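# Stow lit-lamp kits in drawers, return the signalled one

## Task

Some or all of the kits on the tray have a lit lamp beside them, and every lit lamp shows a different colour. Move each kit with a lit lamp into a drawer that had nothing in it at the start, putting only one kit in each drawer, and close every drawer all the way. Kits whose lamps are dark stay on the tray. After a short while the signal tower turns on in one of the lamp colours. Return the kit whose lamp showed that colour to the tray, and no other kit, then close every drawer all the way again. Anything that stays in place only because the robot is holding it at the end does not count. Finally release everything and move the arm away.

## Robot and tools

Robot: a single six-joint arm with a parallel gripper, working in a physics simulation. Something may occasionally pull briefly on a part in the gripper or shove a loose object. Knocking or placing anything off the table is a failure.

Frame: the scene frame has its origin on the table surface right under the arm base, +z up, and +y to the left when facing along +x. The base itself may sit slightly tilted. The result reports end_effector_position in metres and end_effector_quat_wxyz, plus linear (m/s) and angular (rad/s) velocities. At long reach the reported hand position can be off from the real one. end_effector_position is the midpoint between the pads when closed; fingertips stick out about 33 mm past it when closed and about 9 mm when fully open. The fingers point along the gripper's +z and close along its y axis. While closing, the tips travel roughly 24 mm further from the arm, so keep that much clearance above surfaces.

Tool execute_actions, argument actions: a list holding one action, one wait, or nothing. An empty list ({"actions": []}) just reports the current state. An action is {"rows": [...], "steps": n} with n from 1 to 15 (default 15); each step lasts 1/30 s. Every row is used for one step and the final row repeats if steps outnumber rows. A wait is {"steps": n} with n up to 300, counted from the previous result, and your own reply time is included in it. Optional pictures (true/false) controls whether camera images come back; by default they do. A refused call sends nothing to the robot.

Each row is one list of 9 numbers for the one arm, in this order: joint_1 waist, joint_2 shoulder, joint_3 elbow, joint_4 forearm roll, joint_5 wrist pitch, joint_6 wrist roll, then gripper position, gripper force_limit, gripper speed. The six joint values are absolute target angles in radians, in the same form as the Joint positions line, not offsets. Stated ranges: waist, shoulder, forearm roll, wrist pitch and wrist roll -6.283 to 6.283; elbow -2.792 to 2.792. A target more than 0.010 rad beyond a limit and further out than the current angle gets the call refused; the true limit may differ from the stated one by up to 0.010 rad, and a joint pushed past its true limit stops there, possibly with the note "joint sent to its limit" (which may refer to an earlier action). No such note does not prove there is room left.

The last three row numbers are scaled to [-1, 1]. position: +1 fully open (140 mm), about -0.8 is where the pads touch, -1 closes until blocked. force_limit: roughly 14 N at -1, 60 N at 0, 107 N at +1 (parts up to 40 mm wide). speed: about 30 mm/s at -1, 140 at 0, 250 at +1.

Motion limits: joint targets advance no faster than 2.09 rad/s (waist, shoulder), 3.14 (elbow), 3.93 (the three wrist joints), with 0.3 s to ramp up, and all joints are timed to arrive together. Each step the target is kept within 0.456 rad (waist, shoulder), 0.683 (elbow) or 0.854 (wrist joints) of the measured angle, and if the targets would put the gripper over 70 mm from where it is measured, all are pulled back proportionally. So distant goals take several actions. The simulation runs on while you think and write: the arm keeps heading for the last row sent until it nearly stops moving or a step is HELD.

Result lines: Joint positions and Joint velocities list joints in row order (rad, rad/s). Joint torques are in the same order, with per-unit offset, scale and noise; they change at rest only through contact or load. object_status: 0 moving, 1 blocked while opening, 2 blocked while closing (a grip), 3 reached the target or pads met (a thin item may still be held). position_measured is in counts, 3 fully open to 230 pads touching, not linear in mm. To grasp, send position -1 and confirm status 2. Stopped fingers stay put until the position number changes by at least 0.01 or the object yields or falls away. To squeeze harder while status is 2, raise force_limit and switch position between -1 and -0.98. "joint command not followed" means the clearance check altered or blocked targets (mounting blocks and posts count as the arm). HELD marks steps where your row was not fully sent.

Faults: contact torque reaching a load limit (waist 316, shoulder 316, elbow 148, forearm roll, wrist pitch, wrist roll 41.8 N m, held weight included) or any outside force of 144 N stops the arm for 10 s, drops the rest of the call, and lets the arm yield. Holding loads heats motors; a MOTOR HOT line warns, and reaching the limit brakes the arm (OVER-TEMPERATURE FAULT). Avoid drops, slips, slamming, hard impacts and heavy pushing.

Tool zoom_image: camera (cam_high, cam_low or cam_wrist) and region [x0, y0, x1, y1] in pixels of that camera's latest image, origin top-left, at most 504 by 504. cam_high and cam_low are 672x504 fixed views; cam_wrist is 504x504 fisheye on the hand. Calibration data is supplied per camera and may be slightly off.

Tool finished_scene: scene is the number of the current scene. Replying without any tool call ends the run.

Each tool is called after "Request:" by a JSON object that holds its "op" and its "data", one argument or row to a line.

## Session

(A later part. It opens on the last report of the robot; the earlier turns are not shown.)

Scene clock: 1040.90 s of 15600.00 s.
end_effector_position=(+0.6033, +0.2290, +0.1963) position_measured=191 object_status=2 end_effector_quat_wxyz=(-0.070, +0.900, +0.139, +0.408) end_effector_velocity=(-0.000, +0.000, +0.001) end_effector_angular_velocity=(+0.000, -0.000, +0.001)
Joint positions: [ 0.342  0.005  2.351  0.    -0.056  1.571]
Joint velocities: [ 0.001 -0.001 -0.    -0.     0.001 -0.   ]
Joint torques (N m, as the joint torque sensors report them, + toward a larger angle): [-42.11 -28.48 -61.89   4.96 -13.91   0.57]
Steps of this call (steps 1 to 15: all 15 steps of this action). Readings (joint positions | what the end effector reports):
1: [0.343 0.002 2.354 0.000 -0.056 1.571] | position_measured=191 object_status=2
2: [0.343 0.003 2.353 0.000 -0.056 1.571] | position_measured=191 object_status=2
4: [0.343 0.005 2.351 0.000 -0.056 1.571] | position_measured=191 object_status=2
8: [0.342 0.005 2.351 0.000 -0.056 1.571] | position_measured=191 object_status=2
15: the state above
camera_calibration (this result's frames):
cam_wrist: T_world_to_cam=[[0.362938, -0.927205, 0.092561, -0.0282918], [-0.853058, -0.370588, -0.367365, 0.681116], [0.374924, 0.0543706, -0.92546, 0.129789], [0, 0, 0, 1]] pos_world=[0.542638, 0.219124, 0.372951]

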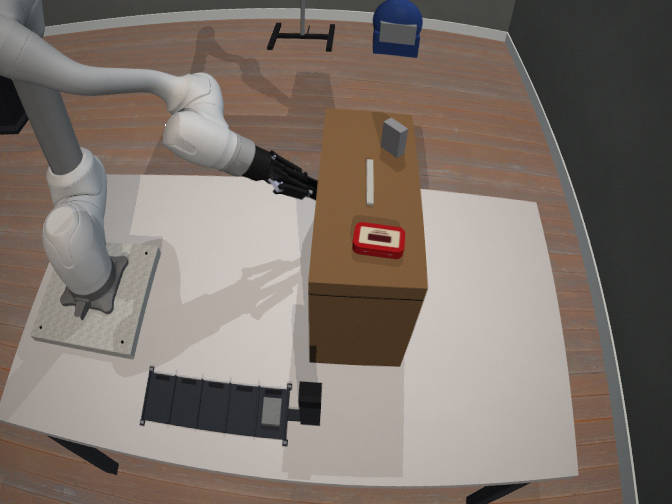

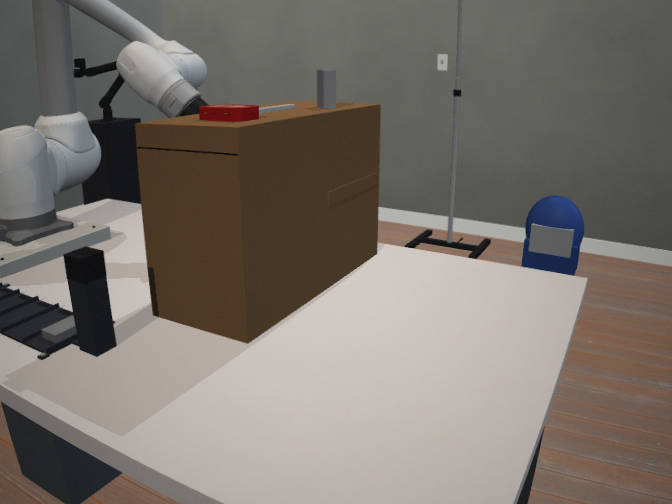

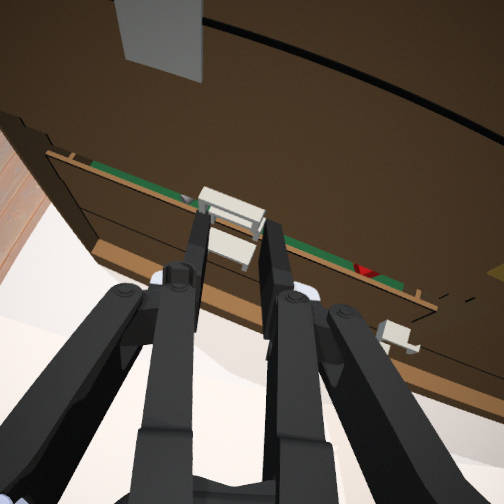

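Request:
{"op": "execute_actions", "data": {
  "actions": [
    {"rows":[[0.343,0.002,2.354,0,-0.056,1.571,-0.2,-0.4,0],[0.343,0.002,2.354,0,-0.056,1.571,-0.2,-0.4,0],[0.343,0.002,2.354,0,-0.056,1.571,-0.2,-0.4,0],[0.343,0.002,2.354,0,-0.056,1.571,-0.2,-0.4,0],[0.343,0.002,2.354,0,-0.056,1.571,-0.2,-0.4,0],[0.343,0.002,2.354,0,-0.056,1.571,-0.2,-0.4,0],[0.37,-0.085,2.432,0,-0.045,1.571,-0.2,-0.4,0]],"steps":15}
  ]
}}

Request:
{"op": "zoom_image", "data": {
  "camera": "cam_wrist",
  "region": [30,80,480,330]
}}

Scene clock: 1050.70 s of 15600.00 s.
end_effector_position=(+0.5472, +0.2281, +0.1968) position_measured=154 object_status=3 end_effector_quat_wxyz=(-0.075, +0.898, +0.152, +0.406) end_effector_velocity=(-0.000, +0.000, -0.001) end_effector_angular_velocity=(-0.001, +0.002, +0.000)
Joint positions: [ 0.37  -0.085  2.432  0.    -0.045  1.571]
Joint velocities: [ 0.     0.001  0.    -0.     0.002 -0.   ]
Joint torques (N m, as the joint torque sensors report them, + toward a larger angle): [ -1.44 -22.17 -31.98   3.22  -1.92   0.15]
Steps of this call (steps 1 to 15: the robot went on to your last target; steps 16 to 90: nothing new was sent; then 6.30 s passed at rest; steps 91 to 105: all 15 steps of this action). Readings (joint positions | what the end effector reports):
91: [0.342 0.005 2.351 -0.000 -0.056 1.571] | position_measured=191 object_status=0
92: [0.342 0.004 2.352 0.000 -0.056 1.571] | position_measured=191 object_status=0
94: [0.342 0.002 2.354 0.000 -0.056 1.571] | position_measured=173 object_status=0
98: [0.344 -0.001 2.356 0.000 -0.056 1.571] | position_measured=154 object_status=0
105: the state above
camera_calibration (this result's frames):
cam_wrist: T_world_to_cam=[[0.388646, -0.916698, 0.092836, -0.0252664], [-0.842867, -0.394417, -0.366074, 0.632762], [0.372196, 0.0640246, -0.925943, 0.150772], [0, 0, 0, 1]] pos_world=[0.487037, 0.216757, 0.37359]

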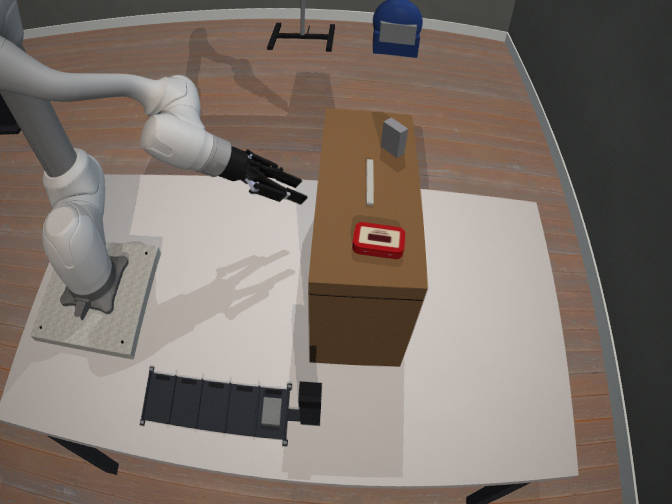

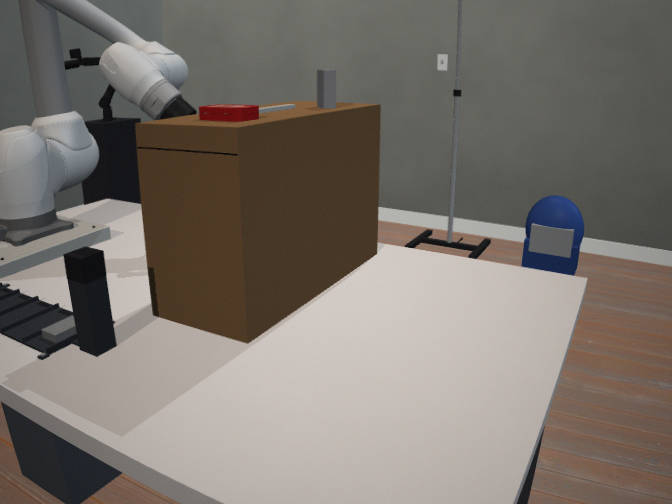

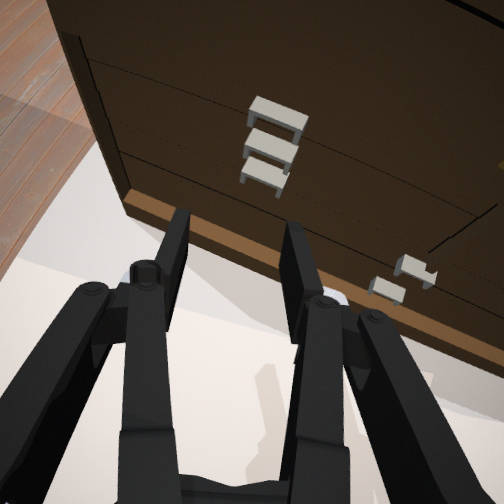

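Region (30, 80, 480, 330) of cam_wrist's 504x504 image, scaled by 1.120, with more detail than that image has.

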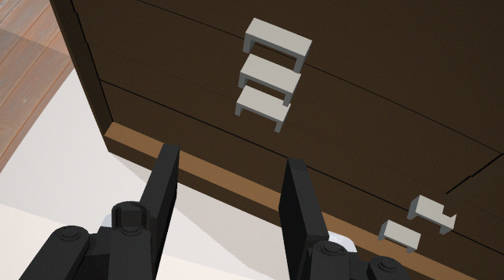

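Request:
{"op": "execute_actions", "data": {
  "actions": [
    {"rows":[[0.2,-0.3,2.52,0,0.07,1.571,-0.2,-0.4,0]],"steps":15}
  ],
  "pictures": false
}}

Request:
{"op": "execute_actions", "data": {
  "actions": [
    {"rows":[[-0.045,-0.223,2.467,0,0.056,1.571,-0.2,-0.4,0]],"steps":15}
  ],
  "pictures": false
}}

Request:
{"op": "execute_actions", "data": {
  "actions": [
    {"rows":[[-0.045,-0.147,2.41,0,0.037,1.571,-0.2,-0.4,0]],"steps":15}
  ]
}}

Scene clock: 1055.37 s of 15600.00 s.
end_effector_position=(+0.4976, +0.1179, +0.2258) position_measured=154 object_status=3 end_effector_quat_wxyz=(-0.042, +0.906, +0.074, +0.416) end_effector_velocity=(+0.000, -0.000, +0.001) end_effector_angular_velocity=(+0.000, -0.002, -0.001)
Joint positions: [ 0.2   -0.3    2.52   0.     0.07   1.571]
Joint velocities: [-0.001 -0.001  0.    -0.    -0.001  0.   ]
Joint torques (N m, as the joint torque sensors report them, + toward a larger angle): [ -0.71  -6.69 -34.55   3.75  -2.04   0.19]
Steps of this call (steps 1 to 15: the robot went on to your last target; steps 16 to 125: nothing new was sent; steps 126 to 140: all 15 steps of this action). Readings (joint positions | what the end effector reports):
126: [0.370 -0.085 2.432 0.000 -0.045 1.571] | position_measured=154 object_status=3
127: [0.368 -0.088 2.433 0.000 -0.043 1.571] | position_measured=154 object_status=3
129: [0.346 -0.116 2.445 0.000 -0.028 1.571] | position_measured=154 object_status=3
133: [0.259 -0.226 2.490 0.000 0.030 1.571] | position_measured=154 object_status=3
140: the state above

Scene clock: 1055.87 s of 15600.00 s.
end_effector_position=(+0.5474, -0.0094, +0.2236) position_measured=154 object_status=3 end_effector_quat_wxyz=(+0.008, +0.911, -0.037, +0.411) end_effector_velocity=(-0.000, -0.000, -0.001) end_effector_angular_velocity=(+0.001, +0.002, -0.001)
Joint positions: [-0.045 -0.223  2.467  0.     0.056  1.571]
Joint velocities: [-0.     0.001  0.    -0.     0.001  0.001]
Joint torques (N m, as the joint torque sensors report them, + toward a larger angle): [ -1.1  -12.09 -34.71   3.57  -1.82   0.  ]
Steps of this call (steps 1 to 15: all 15 steps of this action). Readings (joint positions | what the end effector reports):
1: [0.200 -0.300 2.520 0.000 0.070 1.571] | position_measured=154 object_status=3
2: [0.197 -0.299 2.519 0.000 0.070 1.571] | position_measured=154 object_status=3
4: [0.169 -0.289 2.511 0.000 0.066 1.571] | position_measured=154 object_status=3
8: [0.056 -0.254 2.487 0.000 0.061 1.571] | position_measured=154 object_status=3
15: the state above

Scene clock: 1056.37 s of 15600.00 s.
end_effector_position=(+0.5869, -0.0124, +0.2243) position_measured=154 object_status=3 end_effector_quat_wxyz=(+0.008, +0.911, -0.037, +0.411) end_effector_velocity=(-0.000, -0.000, -0.000) end_effector_angular_velocity=(+0.001, +0.002, -0.000)
Joint positions: [-0.045 -0.147  2.41  -0.     0.037  1.571]
Joint velocities: [-0.    -0.    -0.     0.     0.002  0.   ]
Joint torques (N m, as the joint torque sensors report them, + toward a larger angle): [ -0.78 -19.51 -33.87   3.54  -1.87   0.13]
Steps of this call (steps 1 to 15: all 15 steps of this action). Readings (joint positions | what the end effector reports):
1: [-0.045 -0.223 2.467 0.000 0.056 1.571] | position_measured=154 object_status=3
2: [-0.045 -0.220 2.465 0.000 0.055 1.571] | position_measured=154 object_status=3
4: [-0.045 -0.193 2.444 0.000 0.048 1.571] | position_measured=154 object_status=3
8: [-0.045 -0.147 2.410 0.000 0.037 1.571] | position_measured=154 object_status=3
15: the state above
camera_calibration (this result's frames):
cam_wrist: T_world_to_cam=[[-0.0133835, -0.995974, 0.0886426, -0.0278269], [-0.931682, -0.0197645, -0.362738, 0.637416], [0.363029, -0.0874414, -0.927666, 0.180708], [0, 0, 0, 1]] pos_world=[0.527894, 0.00068475, 0.401319]

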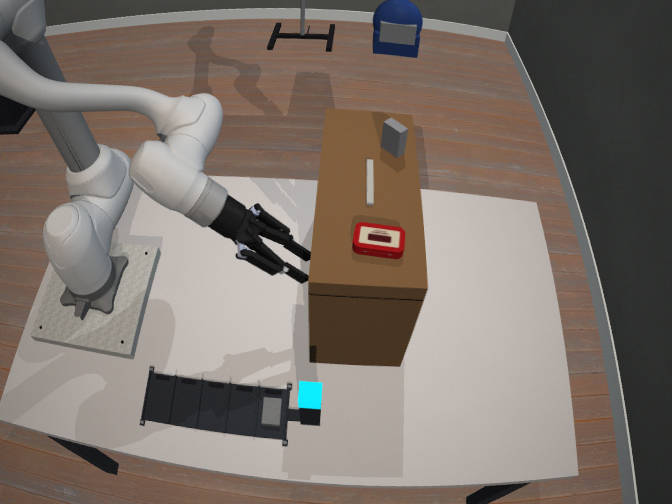

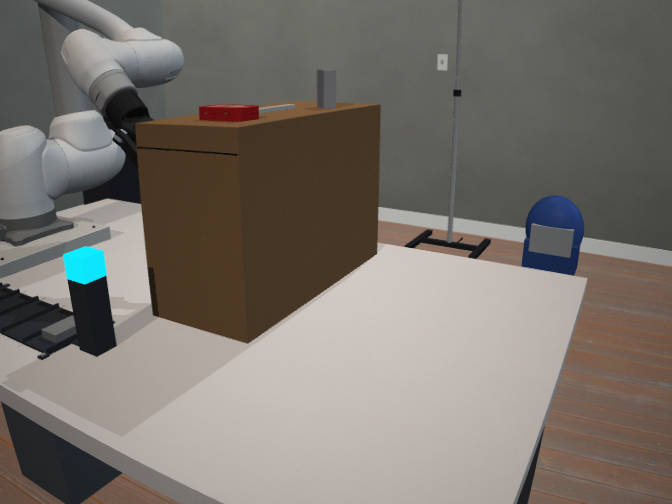

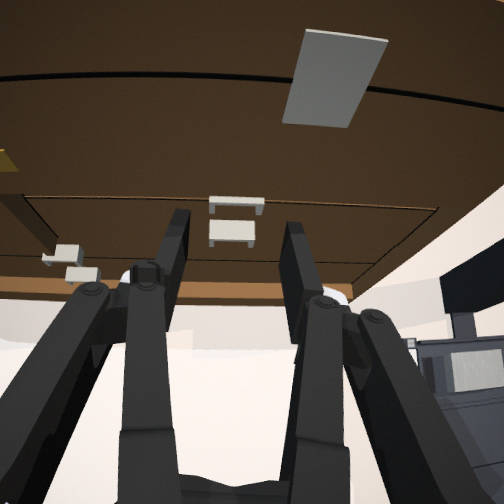

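Request:
{"op": "execute_actions", "data": {
  "actions": [
    {"rows":[[0.166,-0.15,2.65,0,-0.3,1.571,-0.2,-0.4,0]],"steps":15}
  ],
  "pictures": false
}}

Request:
{"op": "execute_actions", "data": {
  "actions": [
    {"rows":[[0.166,0.095,2.58,0,-0.375,1.571,-0.2,-0.4,0]],"steps":15}
  ],
  "pictures": false
}}

Request:
{"op": "execute_actions", "data": {
  "actions": [
    {"rows":[[0.159,0.141,2.521,0,-0.362,1.571,-0.2,-0.4,0]],"steps":12}
  ],
  "pictures": false
}}

Request:
{"op": "execute_actions", "data": {
  "actions": [
    {"rows":[[0.158,0.152,2.507,0,-0.358,1.571,-0.2,-0.4,0],[0.158,0.152,2.507,0,-0.358,1.571,-0.2,-0.4,0],[0.158,0.152,2.507,0,-0.358,1.571,-0.2,-0.4,0],[0.158,0.152,2.507,0,-0.358,1.571,-0.2,-0.4,0],[0.158,0.161,2.495,0,-0.355,1.571,-0.2,-0.4,0]],"steps":13}
  ],
  "pictures": false
}}

Request:
{"op": "execute_actions", "data": {
  "actions": [
    {"rows":[[0.158,0.161,2.495,0,-0.355,1.571,-1,-0.4,0]],"steps":13}
  ],
  "pictures": false
}}

Request:
{"op": "execute_actions", "data": {
  "actions": [
    {"rows":[[0.159,0.141,2.521,0,-0.362,1.571,-1,-0.4,0],[0.159,0.141,2.521,0,-0.362,1.571,-1,-0.4,0],[0.159,0.141,2.521,0,-0.362,1.571,-1,-0.4,0],[0.159,0.141,2.521,0,-0.362,1.571,-1,-0.4,0],[0.162,0.118,2.55,0,-0.368,1.571,-1,-0.4,0],[0.162,0.118,2.55,0,-0.368,1.571,-1,-0.4,0],[0.162,0.118,2.55,0,-0.368,1.571,-1,-0.4,0],[0.162,0.118,2.55,0,-0.368,1.571,-1,-0.4,0],[0.166,0.095,2.58,0,-0.375,1.571,-1,-0.4,0],[0.166,0.095,2.58,0,-0.375,1.571,-1,-0.4,0],[0.166,0.095,2.58,0,-0.375,1.571,-1,-0.4,0],[0.166,0.095,2.58,0,-0.375,1.571,-1,-0.4,0],[0.17,0.066,2.613,0,-0.379,1.571,-1,-0.4,0]],"steps":15}
  ],
  "pictures": false
}}

Request:
{"op": "execute_actions", "data": {
  "actions": [
    {"rows":[[0.175,0.037,2.647,0,-0.384,1.571,-1,-0.4,0],[0.175,0.037,2.647,0,-0.384,1.571,-1,-0.4,0],[0.175,0.037,2.647,0,-0.384,1.571,-1,-0.4,0],[0.175,0.037,2.647,0,-0.384,1.571,-1,-0.4,0],[0.18,0.01,2.675,0,-0.385,1.571,-1,-0.4,0],[0.18,0.01,2.675,0,-0.385,1.571,-1,-0.4,0],[0.18,0.01,2.675,0,-0.385,1.571,-1,-0.4,0],[0.18,0.01,2.675,0,-0.385,1.571,-1,-0.4,0],[0.186,-0.018,2.704,0,-0.386,1.571,-1,-0.4,0]],"steps":15}
  ]
}}

Scene clock: 1068.67 s of 15600.00 s.
end_effector_position=(+0.5005, +0.1016, +0.1600) position_measured=154 object_status=3 end_effector_quat_wxyz=(-0.037, +0.887, +0.057, +0.456) end_effector_velocity=(+0.001, -0.001, +0.001) end_effector_angular_velocity=(+0.001, -0.004, -0.001)
Joint positions: [ 0.166 -0.15   2.65   0.    -0.3    1.571]
Joint velocities: [-0.001  0.     0.     0.    -0.005  0.   ]
Joint torques (N m, as the joint torque sensors report them, + toward a larger angle): [ -1.55  -9.62 -27.15   2.81  -1.81   0.13]
Steps of this call (steps 1 to 15: the robot went on to your last target; steps 16 to 90: nothing new was sent; then 8.80 s passed at rest; steps 91 to 105: all 15 steps of this action). Readings (joint positions | what the end effector reports):
91: [-0.045 -0.147 2.410 0.000 0.037 1.571] | position_measured=154 object_status=3
92: [-0.042 -0.147 2.413 0.000 0.032 1.571] | position_measured=154 object_status=3
94: [-0.015 -0.147 2.444 0.000 -0.013 1.571] | position_measured=154 object_status=3
98: [0.078 -0.149 2.551 0.000 -0.160 1.571] | position_measured=154 object_status=3
105: the state above

Scene clock: 1069.17 s of 15600.00 s.
end_effector_position=(+0.5480, +0.1091, +0.0874) position_measured=154 object_status=3 end_effector_quat_wxyz=(-0.034, +0.909, +0.059, +0.412) end_effector_velocity=(+0.001, -0.000, -0.000) end_effector_angular_velocity=(+0.000, -0.000, -0.001)
Joint positions: [ 0.166  0.095  2.58  -0.    -0.375  1.571]
Joint velocities: [-0.001  0.001 -0.001 -0.    -0.001  0.   ]
Joint torques (N m, as the joint torque sensors report them, + toward a larger angle): [ -1.79 -30.24 -21.94   2.11  -1.86   0.2 ]
Steps of this call (steps 1 to 15: all 15 steps of this action). Readings (joint positions | what the end effector reports):
1: [0.166 -0.150 2.650 0.000 -0.300 1.571] | position_measured=154 object_status=3
2: [0.166 -0.147 2.648 0.000 -0.301 1.571] | position_measured=154 object_status=3
4: [0.166 -0.119 2.638 0.000 -0.310 1.571] | position_measured=154 object_status=3
8: [0.166 0.016 2.600 0.000 -0.351 1.571] | position_measured=154 object_status=3
15: the state above

Scene clock: 1069.57 s of 15600.00 s.
end_effector_position=(+0.5833, +0.1098, +0.0875) position_measured=154 object_status=3 end_effector_quat_wxyz=(-0.033, +0.909, +0.056, +0.412) end_effector_velocity=(+0.000, -0.000, +0.000) end_effector_angular_velocity=(-0.000, -0.000, -0.000)
Joint positions: [ 0.159  0.141  2.521  0.    -0.362  1.571]
Joint velocities: [-0.001  0.     0.    -0.    -0.001 -0.   ]
Joint torques (N m, as the joint torque sensors report them, + toward a larger angle): [ -0.55 -36.09 -21.75   2.1   -2.04   0.05]
Steps of this call (steps 1 to 12: all 12 steps of this action). Readings (joint positions | what the end effector reports):
1: [0.166 0.095 2.580 -0.000 -0.375 1.571] | position_measured=154 object_status=3
2: [0.166 0.098 2.577 0.000 -0.375 1.571] | position_measured=154 object_status=3
4: [0.162 0.123 2.544 0.000 -0.367 1.571] | position_measured=154 object_status=3
8: [0.159 0.141 2.521 0.000 -0.362 1.571] | position_measured=154 object_status=3
12: the state above

Scene clock: 1070.00 s of 15600.00 s.
end_effector_position=(+0.5982, +0.1111, +0.0870) position_measured=154 object_status=3 end_effector_quat_wxyz=(-0.033, +0.909, +0.055, +0.411) end_effector_velocity=(+0.000, -0.001, +0.001) end_effector_angular_velocity=(+0.000, +0.000, -0.002)
Joint positions: [ 0.158  0.161  2.495  0.    -0.355  1.571]
Joint velocities: [-0.002 -0.001 -0.001  0.     0.002  0.   ]
Joint torques (N m, as the joint torque sensors report them, + toward a larger angle): [ -1.62 -38.12 -21.94   2.17  -1.86   0.22]
Steps of this call (steps 1 to 13: all 13 steps of this action). Readings (joint positions | what the end effector reports):
1: [0.159 0.141 2.521 0.000 -0.362 1.571] | position_measured=154 object_status=3
2: [0.159 0.144 2.518 0.000 -0.361 1.571] | position_measured=154 object_status=3
4: [0.158 0.151 2.508 0.000 -0.358 1.571] | position_measured=154 object_status=3
8: [0.158 0.161 2.496 0.000 -0.355 1.571] | position_measured=154 object_status=3
13: the state above

Scene clock: 1070.43 s of 15600.00 s.
end_effector_position=(+0.5983, +0.1110, +0.0870) position_measured=192 object_status=0 end_effector_quat_wxyz=(-0.033, +0.909, +0.055, +0.411) end_effector_velocity=(-0.000, +0.001, -0.000) end_effector_angular_velocity=(-0.000, +0.001, +0.001)
Joint positions: [ 0.158  0.161  2.495  0.    -0.355  1.571]
Joint velocities: [ 0.001  0.001 -0.     0.     0.001  0.   ]
Joint torques (N m, as the joint torque sensors report them, + toward a larger angle): [ 19.55 -32.31 -24.01  -2.27  -1.55  -0.01]
Steps of this call (steps 1 to 13: all 13 steps of this action). Readings (joint positions | what the end effector reports):
1: [0.158 0.161 2.495 0.000 -0.355 1.571] | position_measured=154 object_status=0
2: [0.158 0.161 2.495 -0.000 -0.355 1.571] | position_measured=157 object_status=0
4: [0.158 0.161 2.495 0.000 -0.355 1.571] | position_measured=172 object_status=0
8: [0.158 0.161 2.495 0.000 -0.355 1.571] | position_measured=192 object_status=0
13: the state above

Scene clock: 1070.93 s of 15600.00 s.
end_effector_position=(+0.5393, +0.1089, +0.0875) position_measured=193 object_status=2 end_effector_quat_wxyz=(-0.035, +0.909, +0.060, +0.412) end_effector_velocity=(-0.255, -0.008, -0.004) end_effector_angular_velocity=(-0.003, +0.017, +0.050)
Joint positions: [ 0.168  0.082  2.594  0.    -0.377  1.571]
Joint velocities: [ 0.049 -0.352  0.412 -0.    -0.042 -0.   ]
Joint torques (N m, as the joint torque sensors report them, + toward a larger angle): [  8.5  -62.23  -7.32   0.28  -3.76  -0.03]
Steps of this call (steps 1 to 15: all 15 steps of this action). Readings (joint positions | what the end effector reports):
1: [0.158 0.161 2.495 0.000 -0.355 1.571] | position_measured=192 object_status=2
2: [0.158 0.158 2.498 0.000 -0.355 1.571] | position_measured=192 object_status=2
4: [0.159 0.143 2.518 0.000 -0.361 1.571] | position_measured=192 object_status=2
8: [0.162 0.121 2.546 -0.000 -0.367 1.571] | position_measured=193 object_status=2
15: the state above

Scene clock: 1071.43 s of 15600.00 s.
end_effector_position=(+0.4713, +0.1083, +0.0866) position_measured=193 object_status=2 end_effector_quat_wxyz=(-0.038, +0.908, +0.068, +0.411) end_effector_velocity=(-0.000, +0.000, -0.000) end_effector_angular_velocity=(-0.001, +0.001, +0.001)
Joint positions: [ 0.186 -0.018  2.704  0.    -0.386  1.571]
Joint velocities: [ 0.     0.     0.    -0.     0.001 -0.001]
Joint torques (N m, as the joint torque sensors report them, + toward a larger angle): [ 12.27 -13.17 -17.06  -2.19   0.73  -0.19]
Steps of this call (steps 1 to 15: all 15 steps of this action). Readings (joint positions | what the end effector reports):
1: [0.169 0.072 2.607 0.000 -0.378 1.571] | position_measured=193 object_status=2
2: [0.171 0.062 2.618 0.000 -0.380 1.571] | position_measured=193 object_status=2
4: [0.174 0.041 2.643 -0.000 -0.383 1.571] | position_measured=193 object_status=2
8: [0.179 0.015 2.670 0.000 -0.385 1.571] | position_measured=193 object_status=2
15: the state above
camera_calibration (this result's frames):
cam_wrist: T_world_to_cam=[[0.214526, -0.972491, 0.0907722, -0.00706226], [-0.901036, -0.232917, -0.3659, 0.491066], [0.376977, -0.00329377, -0.926217, 0.0897392], [0, 0, 0, 1]] pos_world=[0.410154, 0.107805, 0.26344]

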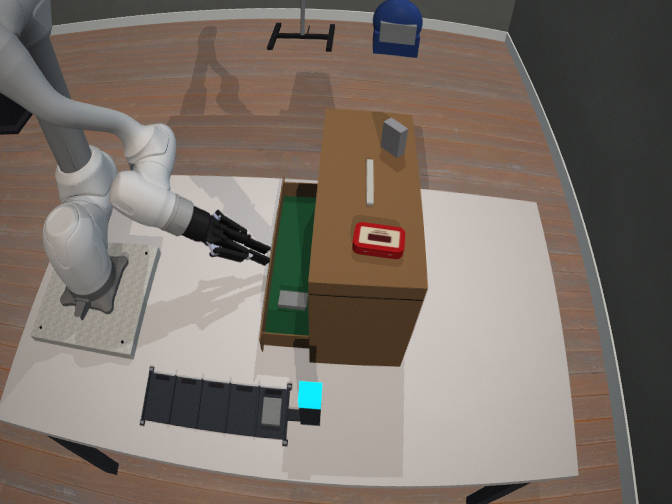

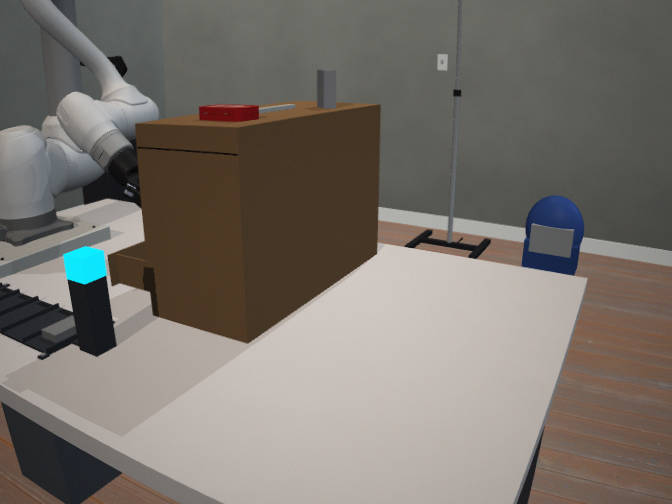

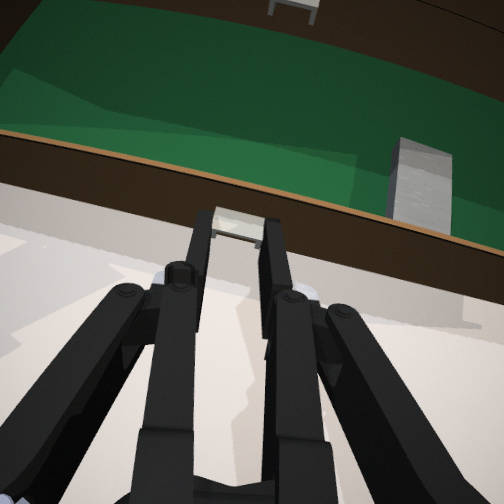

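Request:
{"op": "execute_actions", "data": {
  "actions": [
    {"rows":[[0.186,-0.018,2.704,0,-0.386,1.571,-0.2,-0.4,0],[0.186,-0.018,2.704,0,-0.386,1.571,-0.2,-0.4,0],[0.186,-0.018,2.704,0,-0.386,1.571,-0.2,-0.4,0],[0.186,-0.018,2.704,0,-0.386,1.571,-0.2,-0.4,0],[0.186,-0.018,2.704,0,-0.386,1.571,-0.2,-0.4,0],[0.186,-0.018,2.704,0,-0.386,1.571,-0.2,-0.4,0],[0.186,-0.2,2.7,0,-0.2,1.571,-0.2,-0.4,0]],"steps":15}
  ],
  "pictures": false
}}

Request:
{"op": "execute_actions", "data": {
  "actions": [
    {"rows":[[0.1,-0.38,2.4,0,0.6,0.5,-0.25,-0.4,0]],"steps":15}
  ],
  "pictures": false
}}

Request:
{"op": "execute_actions", "data": {
  "actions": [
    {"rows":[[0.0,-0.15,2.15,0,1.1,-1,-0.25,-0.4,0]],"steps":15}
  ],
  "pictures": false
}}

Request:
{"op": "execute_actions", "data": {
  "actions": [
    {"rows":[[-0.03,0.134,1.95,0,1.057,-1.601,-0.25,-0.4,0]],"steps":15}
  ],
  "pictures": false
}}

Request:
{"op": "execute_actions", "data": {
  "actions": [
    {"steps":15}
  ]
}}

Scene clock: 1084.33 s of 15600.00 s.
end_effector_position=(+0.4499, +0.1046, +0.1251) position_measured=154 object_status=3 end_effector_quat_wxyz=(-0.038, +0.908, +0.068, +0.412) end_effector_velocity=(-0.064, -0.011, +0.096) end_effector_angular_velocity=(+0.001, +0.001, +0.001)
Joint positions: [ 0.186 -0.185  2.7    0.    -0.216  1.571]
Joint velocities: [ 0.002 -0.437 -0.01   0.     0.447  0.001]
Joint torques (N m, as the joint torque sensors report them, + toward a larger angle): [ -7.74  17.95 -26.88   2.68  -1.67   0.17]
Steps of this call (steps 1 to 15: the robot went on to your last target; steps 16 to 100: nothing new was sent; then 9.07 s passed at rest; steps 101 to 115: all 15 steps of this action). Readings (joint positions | what the end effector reports):
101: [0.186 -0.018 2.704 0.000 -0.386 1.571] | position_measured=193 object_status=0
102: [0.186 -0.018 2.704 0.000 -0.386 1.571] | position_measured=193 object_status=0
104: [0.186 -0.018 2.704 0.000 -0.386 1.571] | position_measured=175 object_status=0
108: [0.186 -0.021 2.704 0.000 -0.383 1.571] | position_measured=154 object_status=0
115: the state above

Scene clock: 1084.83 s of 15600.00 s.
end_effector_position=(+0.4389, +0.0657, +0.2234) position_measured=160 object_status=3 end_effector_quat_wxyz=(+0.113, +0.833, +0.481, +0.250) end_effector_velocity=(-0.066, -0.057, +0.169) end_effector_angular_velocity=(-0.840, +0.311, +1.206)
Joint positions: [ 0.107 -0.368  2.423 -0.     0.54   0.597]
Joint velocities: [-0.111 -0.188 -0.378 -0.     0.958 -1.544]
Joint torques (N m, as the joint torque sensors report them, + toward a larger angle): [ -1.95   2.22 -28.79   3.38  -0.9   -0.08]
Steps of this call (steps 1 to 15: all 15 steps of this action). Readings (joint positions | what the end effector reports):
1: [0.186 -0.196 2.700 -0.000 -0.204 1.571] | position_measured=154 object_status=0
2: [0.186 -0.203 2.698 0.000 -0.192 1.565] | position_measured=156 object_status=0
4: [0.181 -0.224 2.680 0.000 -0.133 1.513] | position_measured=160 object_status=0
8: [0.153 -0.290 2.584 0.000 0.133 1.235] | position_measured=160 object_status=0
15: the state above

Scene clock: 1085.33 s of 15600.00 s.
end_effector_position=(+0.4285, +0.0211, +0.2378) position_measured=160 object_status=3 end_effector_quat_wxyz=(+0.034, +0.385, +0.922, +0.021) end_effector_velocity=(+0.004, -0.035, -0.015) end_effector_angular_velocity=(-0.164, +0.390, +2.123)
Joint positions: [ 0.006 -0.168  2.164  0.     1.074 -0.805]
Joint velocities: [-0.081  0.253 -0.192 -0.     0.357 -2.205]
Joint torques (N m, as the joint torque sensors report them, + toward a larger angle): [  1.45 -29.67 -36.06   4.04   0.11   0.32]
Steps of this call (steps 1 to 15: all 15 steps of this action). Readings (joint positions | what the end effector reports):
1: [0.104 -0.374 2.412 0.000 0.568 0.551] | position_measured=160 object_status=3
2: [0.100 -0.375 2.402 0.000 0.594 0.509] | position_measured=160 object_status=3
4: [0.089 -0.364 2.369 0.000 0.672 0.387] | position_measured=160 object_status=3
8: [0.047 -0.290 2.259 0.000 0.894 -0.027] | position_measured=160 object_status=3
15: the state above

Scene clock: 1085.83 s of 15600.00 s.
end_effector_position=(+0.5695, -0.0021, +0.1969) position_measured=160 object_status=3 end_effector_quat_wxyz=(+0.004, +0.016, +1.000, +0.008) end_effector_velocity=(+0.013, -0.003, -0.006) end_effector_angular_velocity=(-0.000, +0.005, +0.068)
Joint positions: [-0.03   0.133  1.95   0.     1.057 -1.599]
Joint velocities: [-0.004  0.028 -0.021  0.    -0.002 -0.071]
Joint torques (N m, as the joint torque sensors report them, + toward a larger angle): [  8.1  -81.06 -33.36   4.01   0.82  -0.11]
Steps of this call (steps 1 to 15: all 15 steps of this action). Readings (joint positions | what the end effector reports):
1: [0.003 -0.161 2.158 0.000 1.085 -0.872] | position_measured=160 object_status=3
2: [0.001 -0.153 2.152 0.000 1.090 -0.936] | position_measured=160 object_status=3
4: [-0.004 -0.120 2.128 0.000 1.089 -1.070] | position_measured=160 object_status=3
8: [-0.016 -0.001 2.045 0.000 1.074 -1.314] | position_measured=160 object_status=3
15: the state above

Scene clock: 1086.33 s of 15600.00 s.
end_effector_position=(+0.5698, -0.0021, +0.1968) position_measured=160 object_status=3 end_effector_quat_wxyz=(+0.004, +0.015, +1.000, +0.008) end_effector_velocity=(+0.001, -0.001, +0.001) end_effector_angular_velocity=(-0.000, -0.002, -0.002)
Joint positions: [-0.03   0.134  1.95   0.     1.057 -1.601]
Joint velocities: [-0.001 -0.001 -0.     0.    -0.001  0.001]
Joint torques (N m, as the joint torque sensors report them, + toward a larger angle): [  0.1  -50.13 -36.31   4.     0.06   0.12]
Steps of this call (steps 1 to 15: the robot went on to your last target). Readings (joint positions | what the end effector reports):
1: [-0.030 0.134 1.950 0.000 1.057 -1.601] | position_measured=160 object_status=3
2: [-0.030 0.134 1.950 0.000 1.057 -1.601] | position_measured=160 object_status=3
4: [-0.030 0.134 1.950 0.000 1.057 -1.601] | position_measured=160 object_status=3
8: [-0.030 0.134 1.950 0.000 1.057 -1.601] | position_measured=160 object_status=3
15: the state above
The arm was judged still, so your last target was given up. Only a new action makes it travel on or press farther. Fingers that are still opening or closing keep moving.
camera_calibration (this result's frames):
cam_wrist: T_world_to_cam=[[-0.0893866, 0.995306, 0.0370996, 0.0423], [0.883038, 0.0619641, 0.465194, -0.585089], [0.460711, 0.0743424, -0.884431, 0.0984797], [0, 0, 0, 1]] pos_world=[0.475066, -0.0131681, 0.357709]

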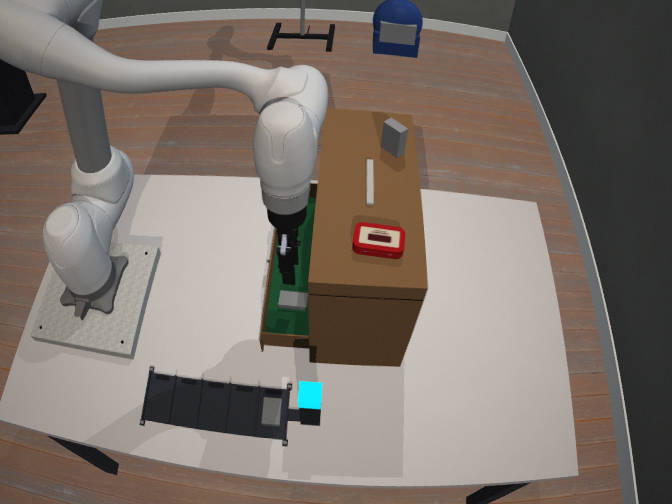

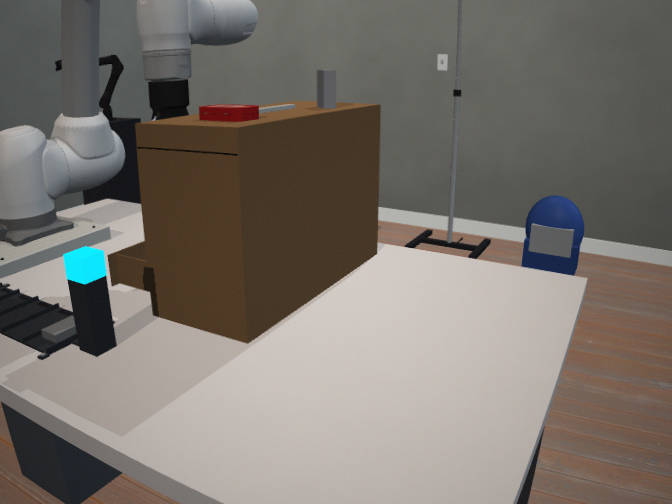

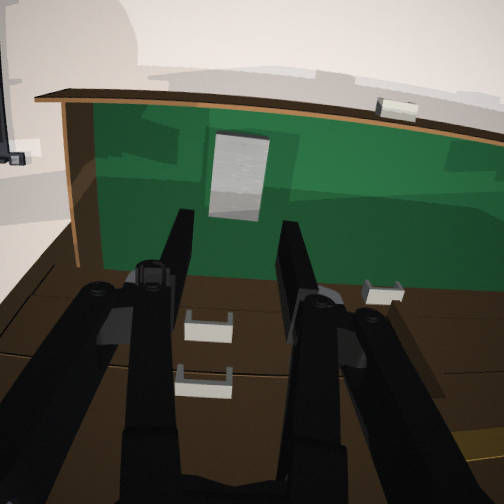

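Request:
{"op": "execute_actions", "data": {
  "actions": [
    {"rows":[[-0.03,0.215,2.03,0,0.895,-1.601,-0.25,-0.4,0]],"steps":12}
  ],
  "pictures": false
}}

Request:
{"op": "execute_actions", "data": {
  "actions": [
    {"rows":[[-0.03,0.235,2.042,0,0.862,-1.601,-0.25,-0.4,0],[-0.03,0.235,2.042,0,0.862,-1.601,-0.25,-0.4,0],[-0.03,0.235,2.042,0,0.862,-1.601,-0.25,-0.4,0],[-0.03,0.235,2.042,0,0.862,-1.601,-0.25,-0.4,0],[-0.03,0.255,2.053,0,0.826,-1.601,-0.25,-0.4,0]],"steps":13}
  ],
  "pictures": false
}}

Request:
{"op": "execute_actions", "data": {
  "actions": [
    {"rows":[[-0.03,0.255,2.053,0,0.826,-1.601,-1,-0.4,0]],"steps":15}
  ]
}}

Scene clock: 1093.10 s of 15600.00 s.
end_effector_position=(+0.5700, -0.0009, +0.1137) position_measured=160 object_status=3 end_effector_quat_wxyz=(+0.005, +0.015, +1.000, +0.008) end_effector_velocity=(+0.001, -0.000, +0.000) end_effector_angular_velocity=(+0.000, -0.003, -0.001)
Joint positions: [-0.03   0.215  2.03   0.     0.895 -1.601]
Joint velocities: [-0.    -0.    -0.     0.    -0.002  0.001]
Joint torques (N m, as the joint torque sensors report them, + toward a larger angle): [ -0.62 -55.74 -32.71   3.61   0.03   0.07]
Steps of this call (steps 1 to 90: nothing new was sent; then 3.37 s passed at rest; steps 91 to 102: all 12 steps of this action). Readings (joint positions | what the end effector reports):
91: [-0.030 0.134 1.950 0.000 1.057 -1.601] | position_measured=160 object_status=3
92: [-0.030 0.137 1.952 0.000 1.051 -1.601] | position_measured=160 object_status=3
94: [-0.030 0.162 1.978 0.000 0.999 -1.601] | position_measured=160 object_status=3
98: [-0.030 0.215 2.030 0.000 0.897 -1.601] | position_measured=160 object_status=3
102: the state above

Scene clock: 1093.53 s of 15600.00 s.
end_effector_position=(+0.5734, -0.0006, +0.0810) position_measured=160 object_status=3 end_effector_quat_wxyz=(+0.008, +0.015, +1.000, +0.007) end_effector_velocity=(+0.000, -0.000, -0.000) end_effector_angular_velocity=(+0.000, +0.000, -0.002)
Joint positions: [-0.03   0.255  2.053  0.     0.826 -1.601]
Joint velocities: [-0.001  0.    -0.     0.    -0.     0.001]
Joint torques (N m, as the joint torque sensors report them, + toward a larger angle): [ -0.74 -56.55 -30.97   3.44  -0.03   0.11]
Steps of this call (steps 1 to 13: all 13 steps of this action). Readings (joint positions | what the end effector reports):
1: [-0.030 0.215 2.030 0.000 0.895 -1.601] | position_measured=160 object_status=3
2: [-0.030 0.218 2.031 0.000 0.890 -1.601] | position_measured=160 object_status=3
4: [-0.030 0.233 2.041 0.000 0.866 -1.601] | position_measured=160 object_status=3
8: [-0.030 0.253 2.052 0.000 0.830 -1.601] | position_measured=160 object_status=3
13: the state above

Scene clock: 1094.03 s of 15600.00 s.
end_effector_position=(+0.5734, -0.0006, +0.0810) position_measured=173 object_status=2 end_effector_quat_wxyz=(+0.008, +0.015, +1.000, +0.007) end_effector_velocity=(-0.000, +0.001, -0.000) end_effector_angular_velocity=(+0.000, +0.001, +0.001)
Joint positions: [-0.03   0.255  2.053  0.     0.826 -1.601]
Joint velocities: [ 0.001  0.001  0.     0.     0.    -0.   ]
Joint torques (N m, as the joint torque sensors report them, + toward a larger angle): [ -0.89 -54.28 -29.61   3.67  -0.14   0.2 ]
Steps of this call (steps 1 to 15: all 15 steps of this action). Readings (joint positions | what the end effector reports):
1: [-0.030 0.255 2.053 0.000 0.826 -1.601] | position_measured=160 object_status=0
2: [-0.030 0.255 2.053 0.000 0.826 -1.601] | position_measured=162 object_status=0
4: [-0.030 0.255 2.053 0.000 0.826 -1.601] | position_measured=173 object_status=0
8: [-0.030 0.255 2.053 0.000 0.826 -1.601] | position_measured=173 object_status=0
15: the state above
camera_calibration (this result's frames):
cam_wrist: T_world_to_cam=[[-0.0895366, 0.995331, 0.0360593, 0.0455279], [0.879778, 0.0620669, 0.471315, -0.533174], [0.466877, 0.0739242, -0.881227, -0.00950028], [0, 0, 0, 1]] pos_world=[0.477587, -0.0115206, 0.24128]

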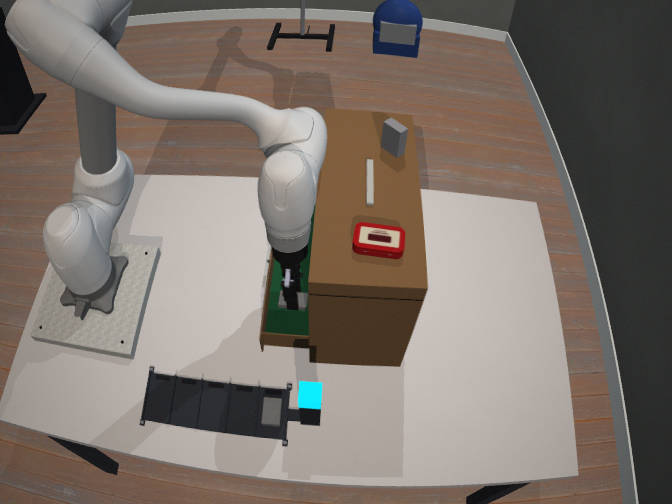

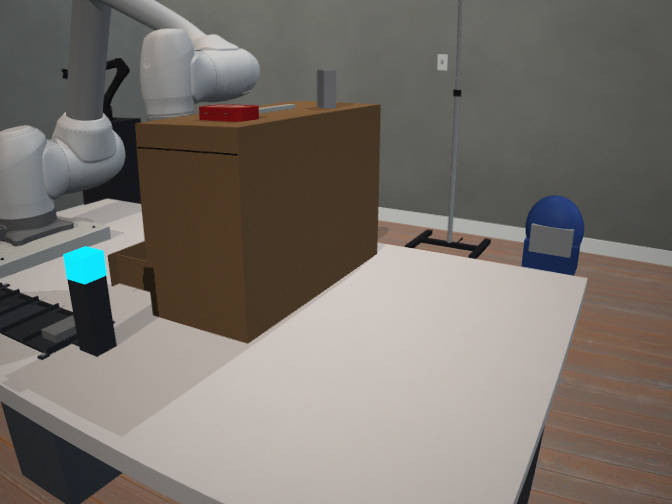

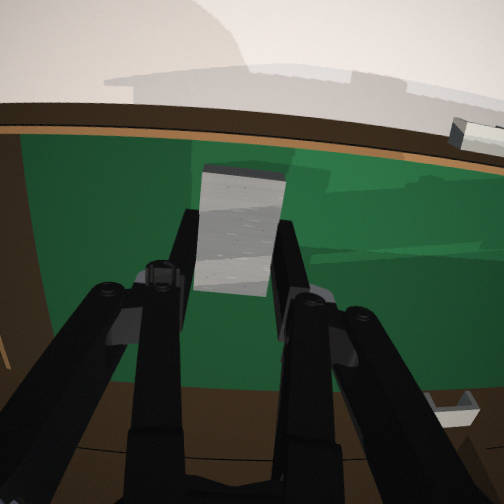

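Request:
{"op": "execute_actions", "data": {
  "actions": [
    {"rows":[[-0.03,0.134,1.95,0,1.057,-1.601,-1,-0.4,0]],"steps":15}
  ],
  "pictures": false
}}

Request:
{"op": "execute_actions", "data": {
  "actions": [
    {"rows":[[-0.1,-0.15,2.15,0,1.14,-1.3,-1,-0.4,0]],"steps":15}
  ],
  "pictures": false
}}

Request:
{"op": "execute_actions", "data": {
  "actions": [
    {"rows":[[-0.663,-0.05,2.1,0,1.09,-0.663,-1,-0.4,0]],"steps":15}
  ],
  "pictures": false
}}

Request:
{"op": "execute_actions", "data": {
  "actions": [
    {"rows":[[-0.663,0.07,2.107,0,0.963,-0.663,-1,-0.4,0]],"steps":15}
  ],
  "pictures": false
}}

Request:
{"op": "execute_actions", "data": {
  "actions": [
    {"rows":[[-0.663,0.15,2.17,0,0.82,-0.663,-1,-0.4,0]],"steps":15}
  ]
}}

Scene clock: 1100.30 s of 15600.00 s.
end_effector_position=(+0.5697, -0.0021, +0.1965) position_measured=173 object_status=2 end_effector_quat_wxyz=(+0.004, +0.015, +1.000, +0.008) end_effector_velocity=(-0.001, +0.001, +0.001) end_effector_angular_velocity=(-0.000, +0.000, +0.002)
Joint positions: [-0.03   0.134  1.95   0.     1.057 -1.601]
Joint velocities: [ 0.001 -0.001 -0.    -0.     0.002 -0.001]
Joint torques (N m, as the joint torque sensors report them, + toward a larger angle): [ -0.89 -51.56 -36.36   4.26  -0.03   0.11]
Steps of this call (steps 1 to 15: the robot went on to your last target; steps 16 to 90: nothing new was sent; then 2.77 s passed at rest; steps 91 to 105: all 15 steps of this action). Readings (joint positions | what the end effector reports):
91: [-0.030 0.255 2.053 0.000 0.826 -1.601] | position_measured=173 object_status=2
92: [-0.030 0.252 2.051 0.000 0.831 -1.601] | position_measured=173 object_status=2
94: [-0.030 0.225 2.028 0.000 0.884 -1.601] | position_measured=173 object_status=2
98: [-0.030 0.150 1.964 0.000 1.025 -1.601] | position_measured=173 object_status=2
105: the state above

Scene clock: 1100.80 s of 15600.00 s.
end_effector_position=(+0.4160, -0.0227, +0.2356) position_measured=173 object_status=2 end_effector_quat_wxyz=(+0.003, +0.198, +0.980, +0.008) end_effector_velocity=(-0.024, -0.003, +0.003) end_effector_angular_velocity=(+0.001, -0.001, -0.066)
Joint positions: [-0.1   -0.149  2.149  0.     1.14  -1.301]
Joint velocities: [-0.014 -0.046  0.031  0.     0.013  0.052]
Joint torques (N m, as the joint torque sensors report them, + toward a larger angle): [ -2.17   6.53 -43.06   4.89  -0.63  -0.04]
Steps of this call (steps 1 to 15: all 15 steps of this action). Readings (joint positions | what the end effector reports):
1: [-0.030 0.134 1.950 0.000 1.057 -1.601] | position_measured=173 object_status=2
2: [-0.030 0.131 1.952 0.000 1.058 -1.598] | position_measured=173 object_status=2
4: [-0.037 0.103 1.972 0.000 1.066 -1.568] | position_measured=173 object_status=2
8: [-0.064 -0.008 2.050 0.000 1.098 -1.451] | position_measured=173 object_status=2
15: the state above

Scene clock: 1101.30 s of 15600.00 s.
end_effector_position=(+0.4096, -0.1935, +0.2207) position_measured=173 object_status=2 end_effector_quat_wxyz=(+0.000, +0.575, +0.818, +0.009) end_effector_velocity=(-0.117, -0.419, -0.040) end_effector_angular_velocity=(+0.023, +0.037, -1.929)
Joint positions: [-0.481 -0.08   2.114  0.     1.104 -0.857]
Joint velocities: [-0.938  0.152 -0.072 -0.    -0.07   0.992]
Joint torques (N m, as the joint torque sensors report them, + toward a larger angle): [ -2.59 -29.48 -36.31   4.08   0.47   0.02]
Steps of this call (steps 1 to 15: all 15 steps of this action). Readings (joint positions | what the end effector reports):
1: [-0.100 -0.150 2.150 0.000 1.140 -1.300] | position_measured=173 object_status=2
2: [-0.103 -0.149 2.149 0.000 1.139 -1.296] | position_measured=173 object_status=2
4: [-0.131 -0.141 2.143 0.000 1.133 -1.257] | position_measured=173 object_status=2
8: [-0.256 -0.116 2.131 0.000 1.121 -1.095] | position_measured=173 object_status=2
15: the state above

Scene clock: 1101.80 s of 15600.00 s.
end_effector_position=(+0.4084, -0.2967, +0.1513) position_measured=173 object_status=2 end_effector_quat_wxyz=(-0.002, +0.718, +0.696, +0.008) end_effector_velocity=(+0.000, -0.000, -0.001) end_effector_angular_velocity=(+0.001, +0.001, +0.000)
Joint positions: [-0.663  0.07   2.107  0.     0.963 -0.663]
Joint velocities: [ 0.     0.003 -0.     0.    -0.001 -0.   ]
Joint torques (N m, as the joint torque sensors report them, + toward a larger angle): [ -1.48 -43.57 -33.83   3.82   0.06   0.08]
Steps of this call (steps 1 to 15: all 15 steps of this action). Readings (joint positions | what the end effector reports):
1: [-0.512 -0.074 2.112 0.000 1.101 -0.823] | position_measured=173 object_status=2
2: [-0.541 -0.068 2.109 0.000 1.098 -0.793] | position_measured=173 object_status=2
4: [-0.581 -0.036 2.109 0.000 1.071 -0.750] | position_measured=173 object_status=2
8: [-0.650 0.054 2.108 0.000 0.980 -0.677] | position_measured=173 object_status=2
15: the state above

Scene clock: 1102.30 s of 15600.00 s.
end_effector_position=(+0.4082, -0.2952, +0.0835) position_measured=173 object_status=2 end_effector_quat_wxyz=(-0.002, +0.718, +0.696, +0.008) end_effector_velocity=(+0.000, +0.000, -0.000) end_effector_angular_velocity=(+0.000, +0.001, +0.001)
Joint positions: [-0.663  0.15   2.17   0.     0.82  -0.663]
Joint velocities: [ 0.001  0.001 -0.    -0.     0.    -0.   ]
Joint torques (N m, as the joint torque sensors report them, + toward a larger angle): [ -0.47 -47.49 -30.47   3.26   0.02   0.14]
Steps of this call (steps 1 to 15: all 15 steps of this action). Readings (joint positions | what the end effector reports):
1: [-0.663 0.070 2.107 0.000 0.963 -0.663] | position_measured=173 object_status=2
2: [-0.663 0.073 2.109 0.000 0.957 -0.663] | position_measured=173 object_status=2
4: [-0.663 0.100 2.131 0.000 0.908 -0.663] | position_measured=173 object_status=2
8: [-0.663 0.150 2.170 0.000 0.821 -0.663] | position_measured=173 object_status=2
15: the state above
camera_calibration (this result's frames):
cam_wrist: T_world_to_cam=[[0.99552, 0.0885206, 0.0332206, -0.386505], [0.0645655, -0.893154, 0.445092, -0.317741], [0.0690709, -0.440953, -0.894868, 0.10317], [0, 0, 0, 1]] pos_world=[0.398163, -0.204085, 0.246588]

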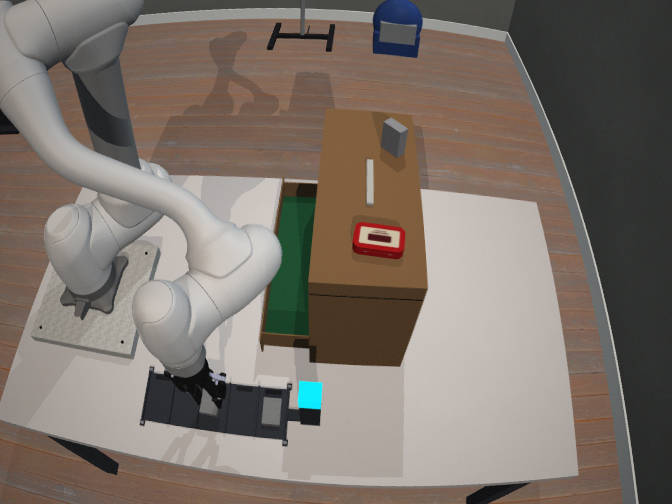

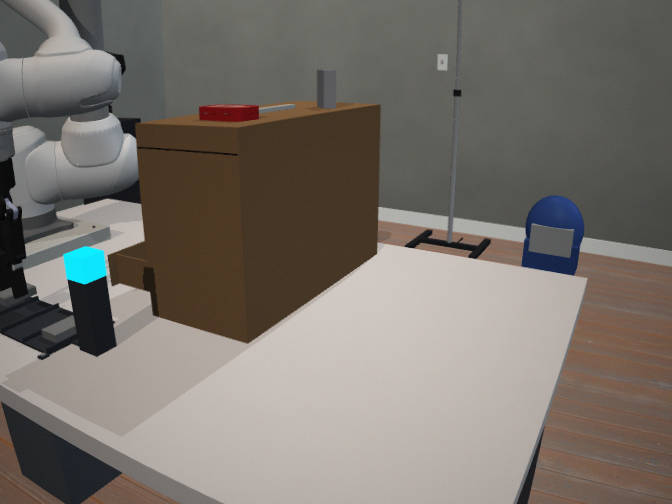

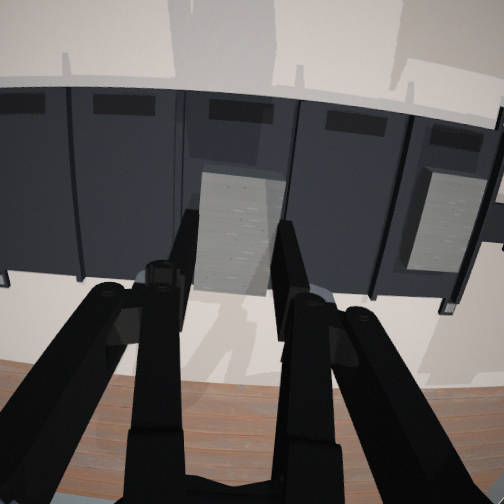

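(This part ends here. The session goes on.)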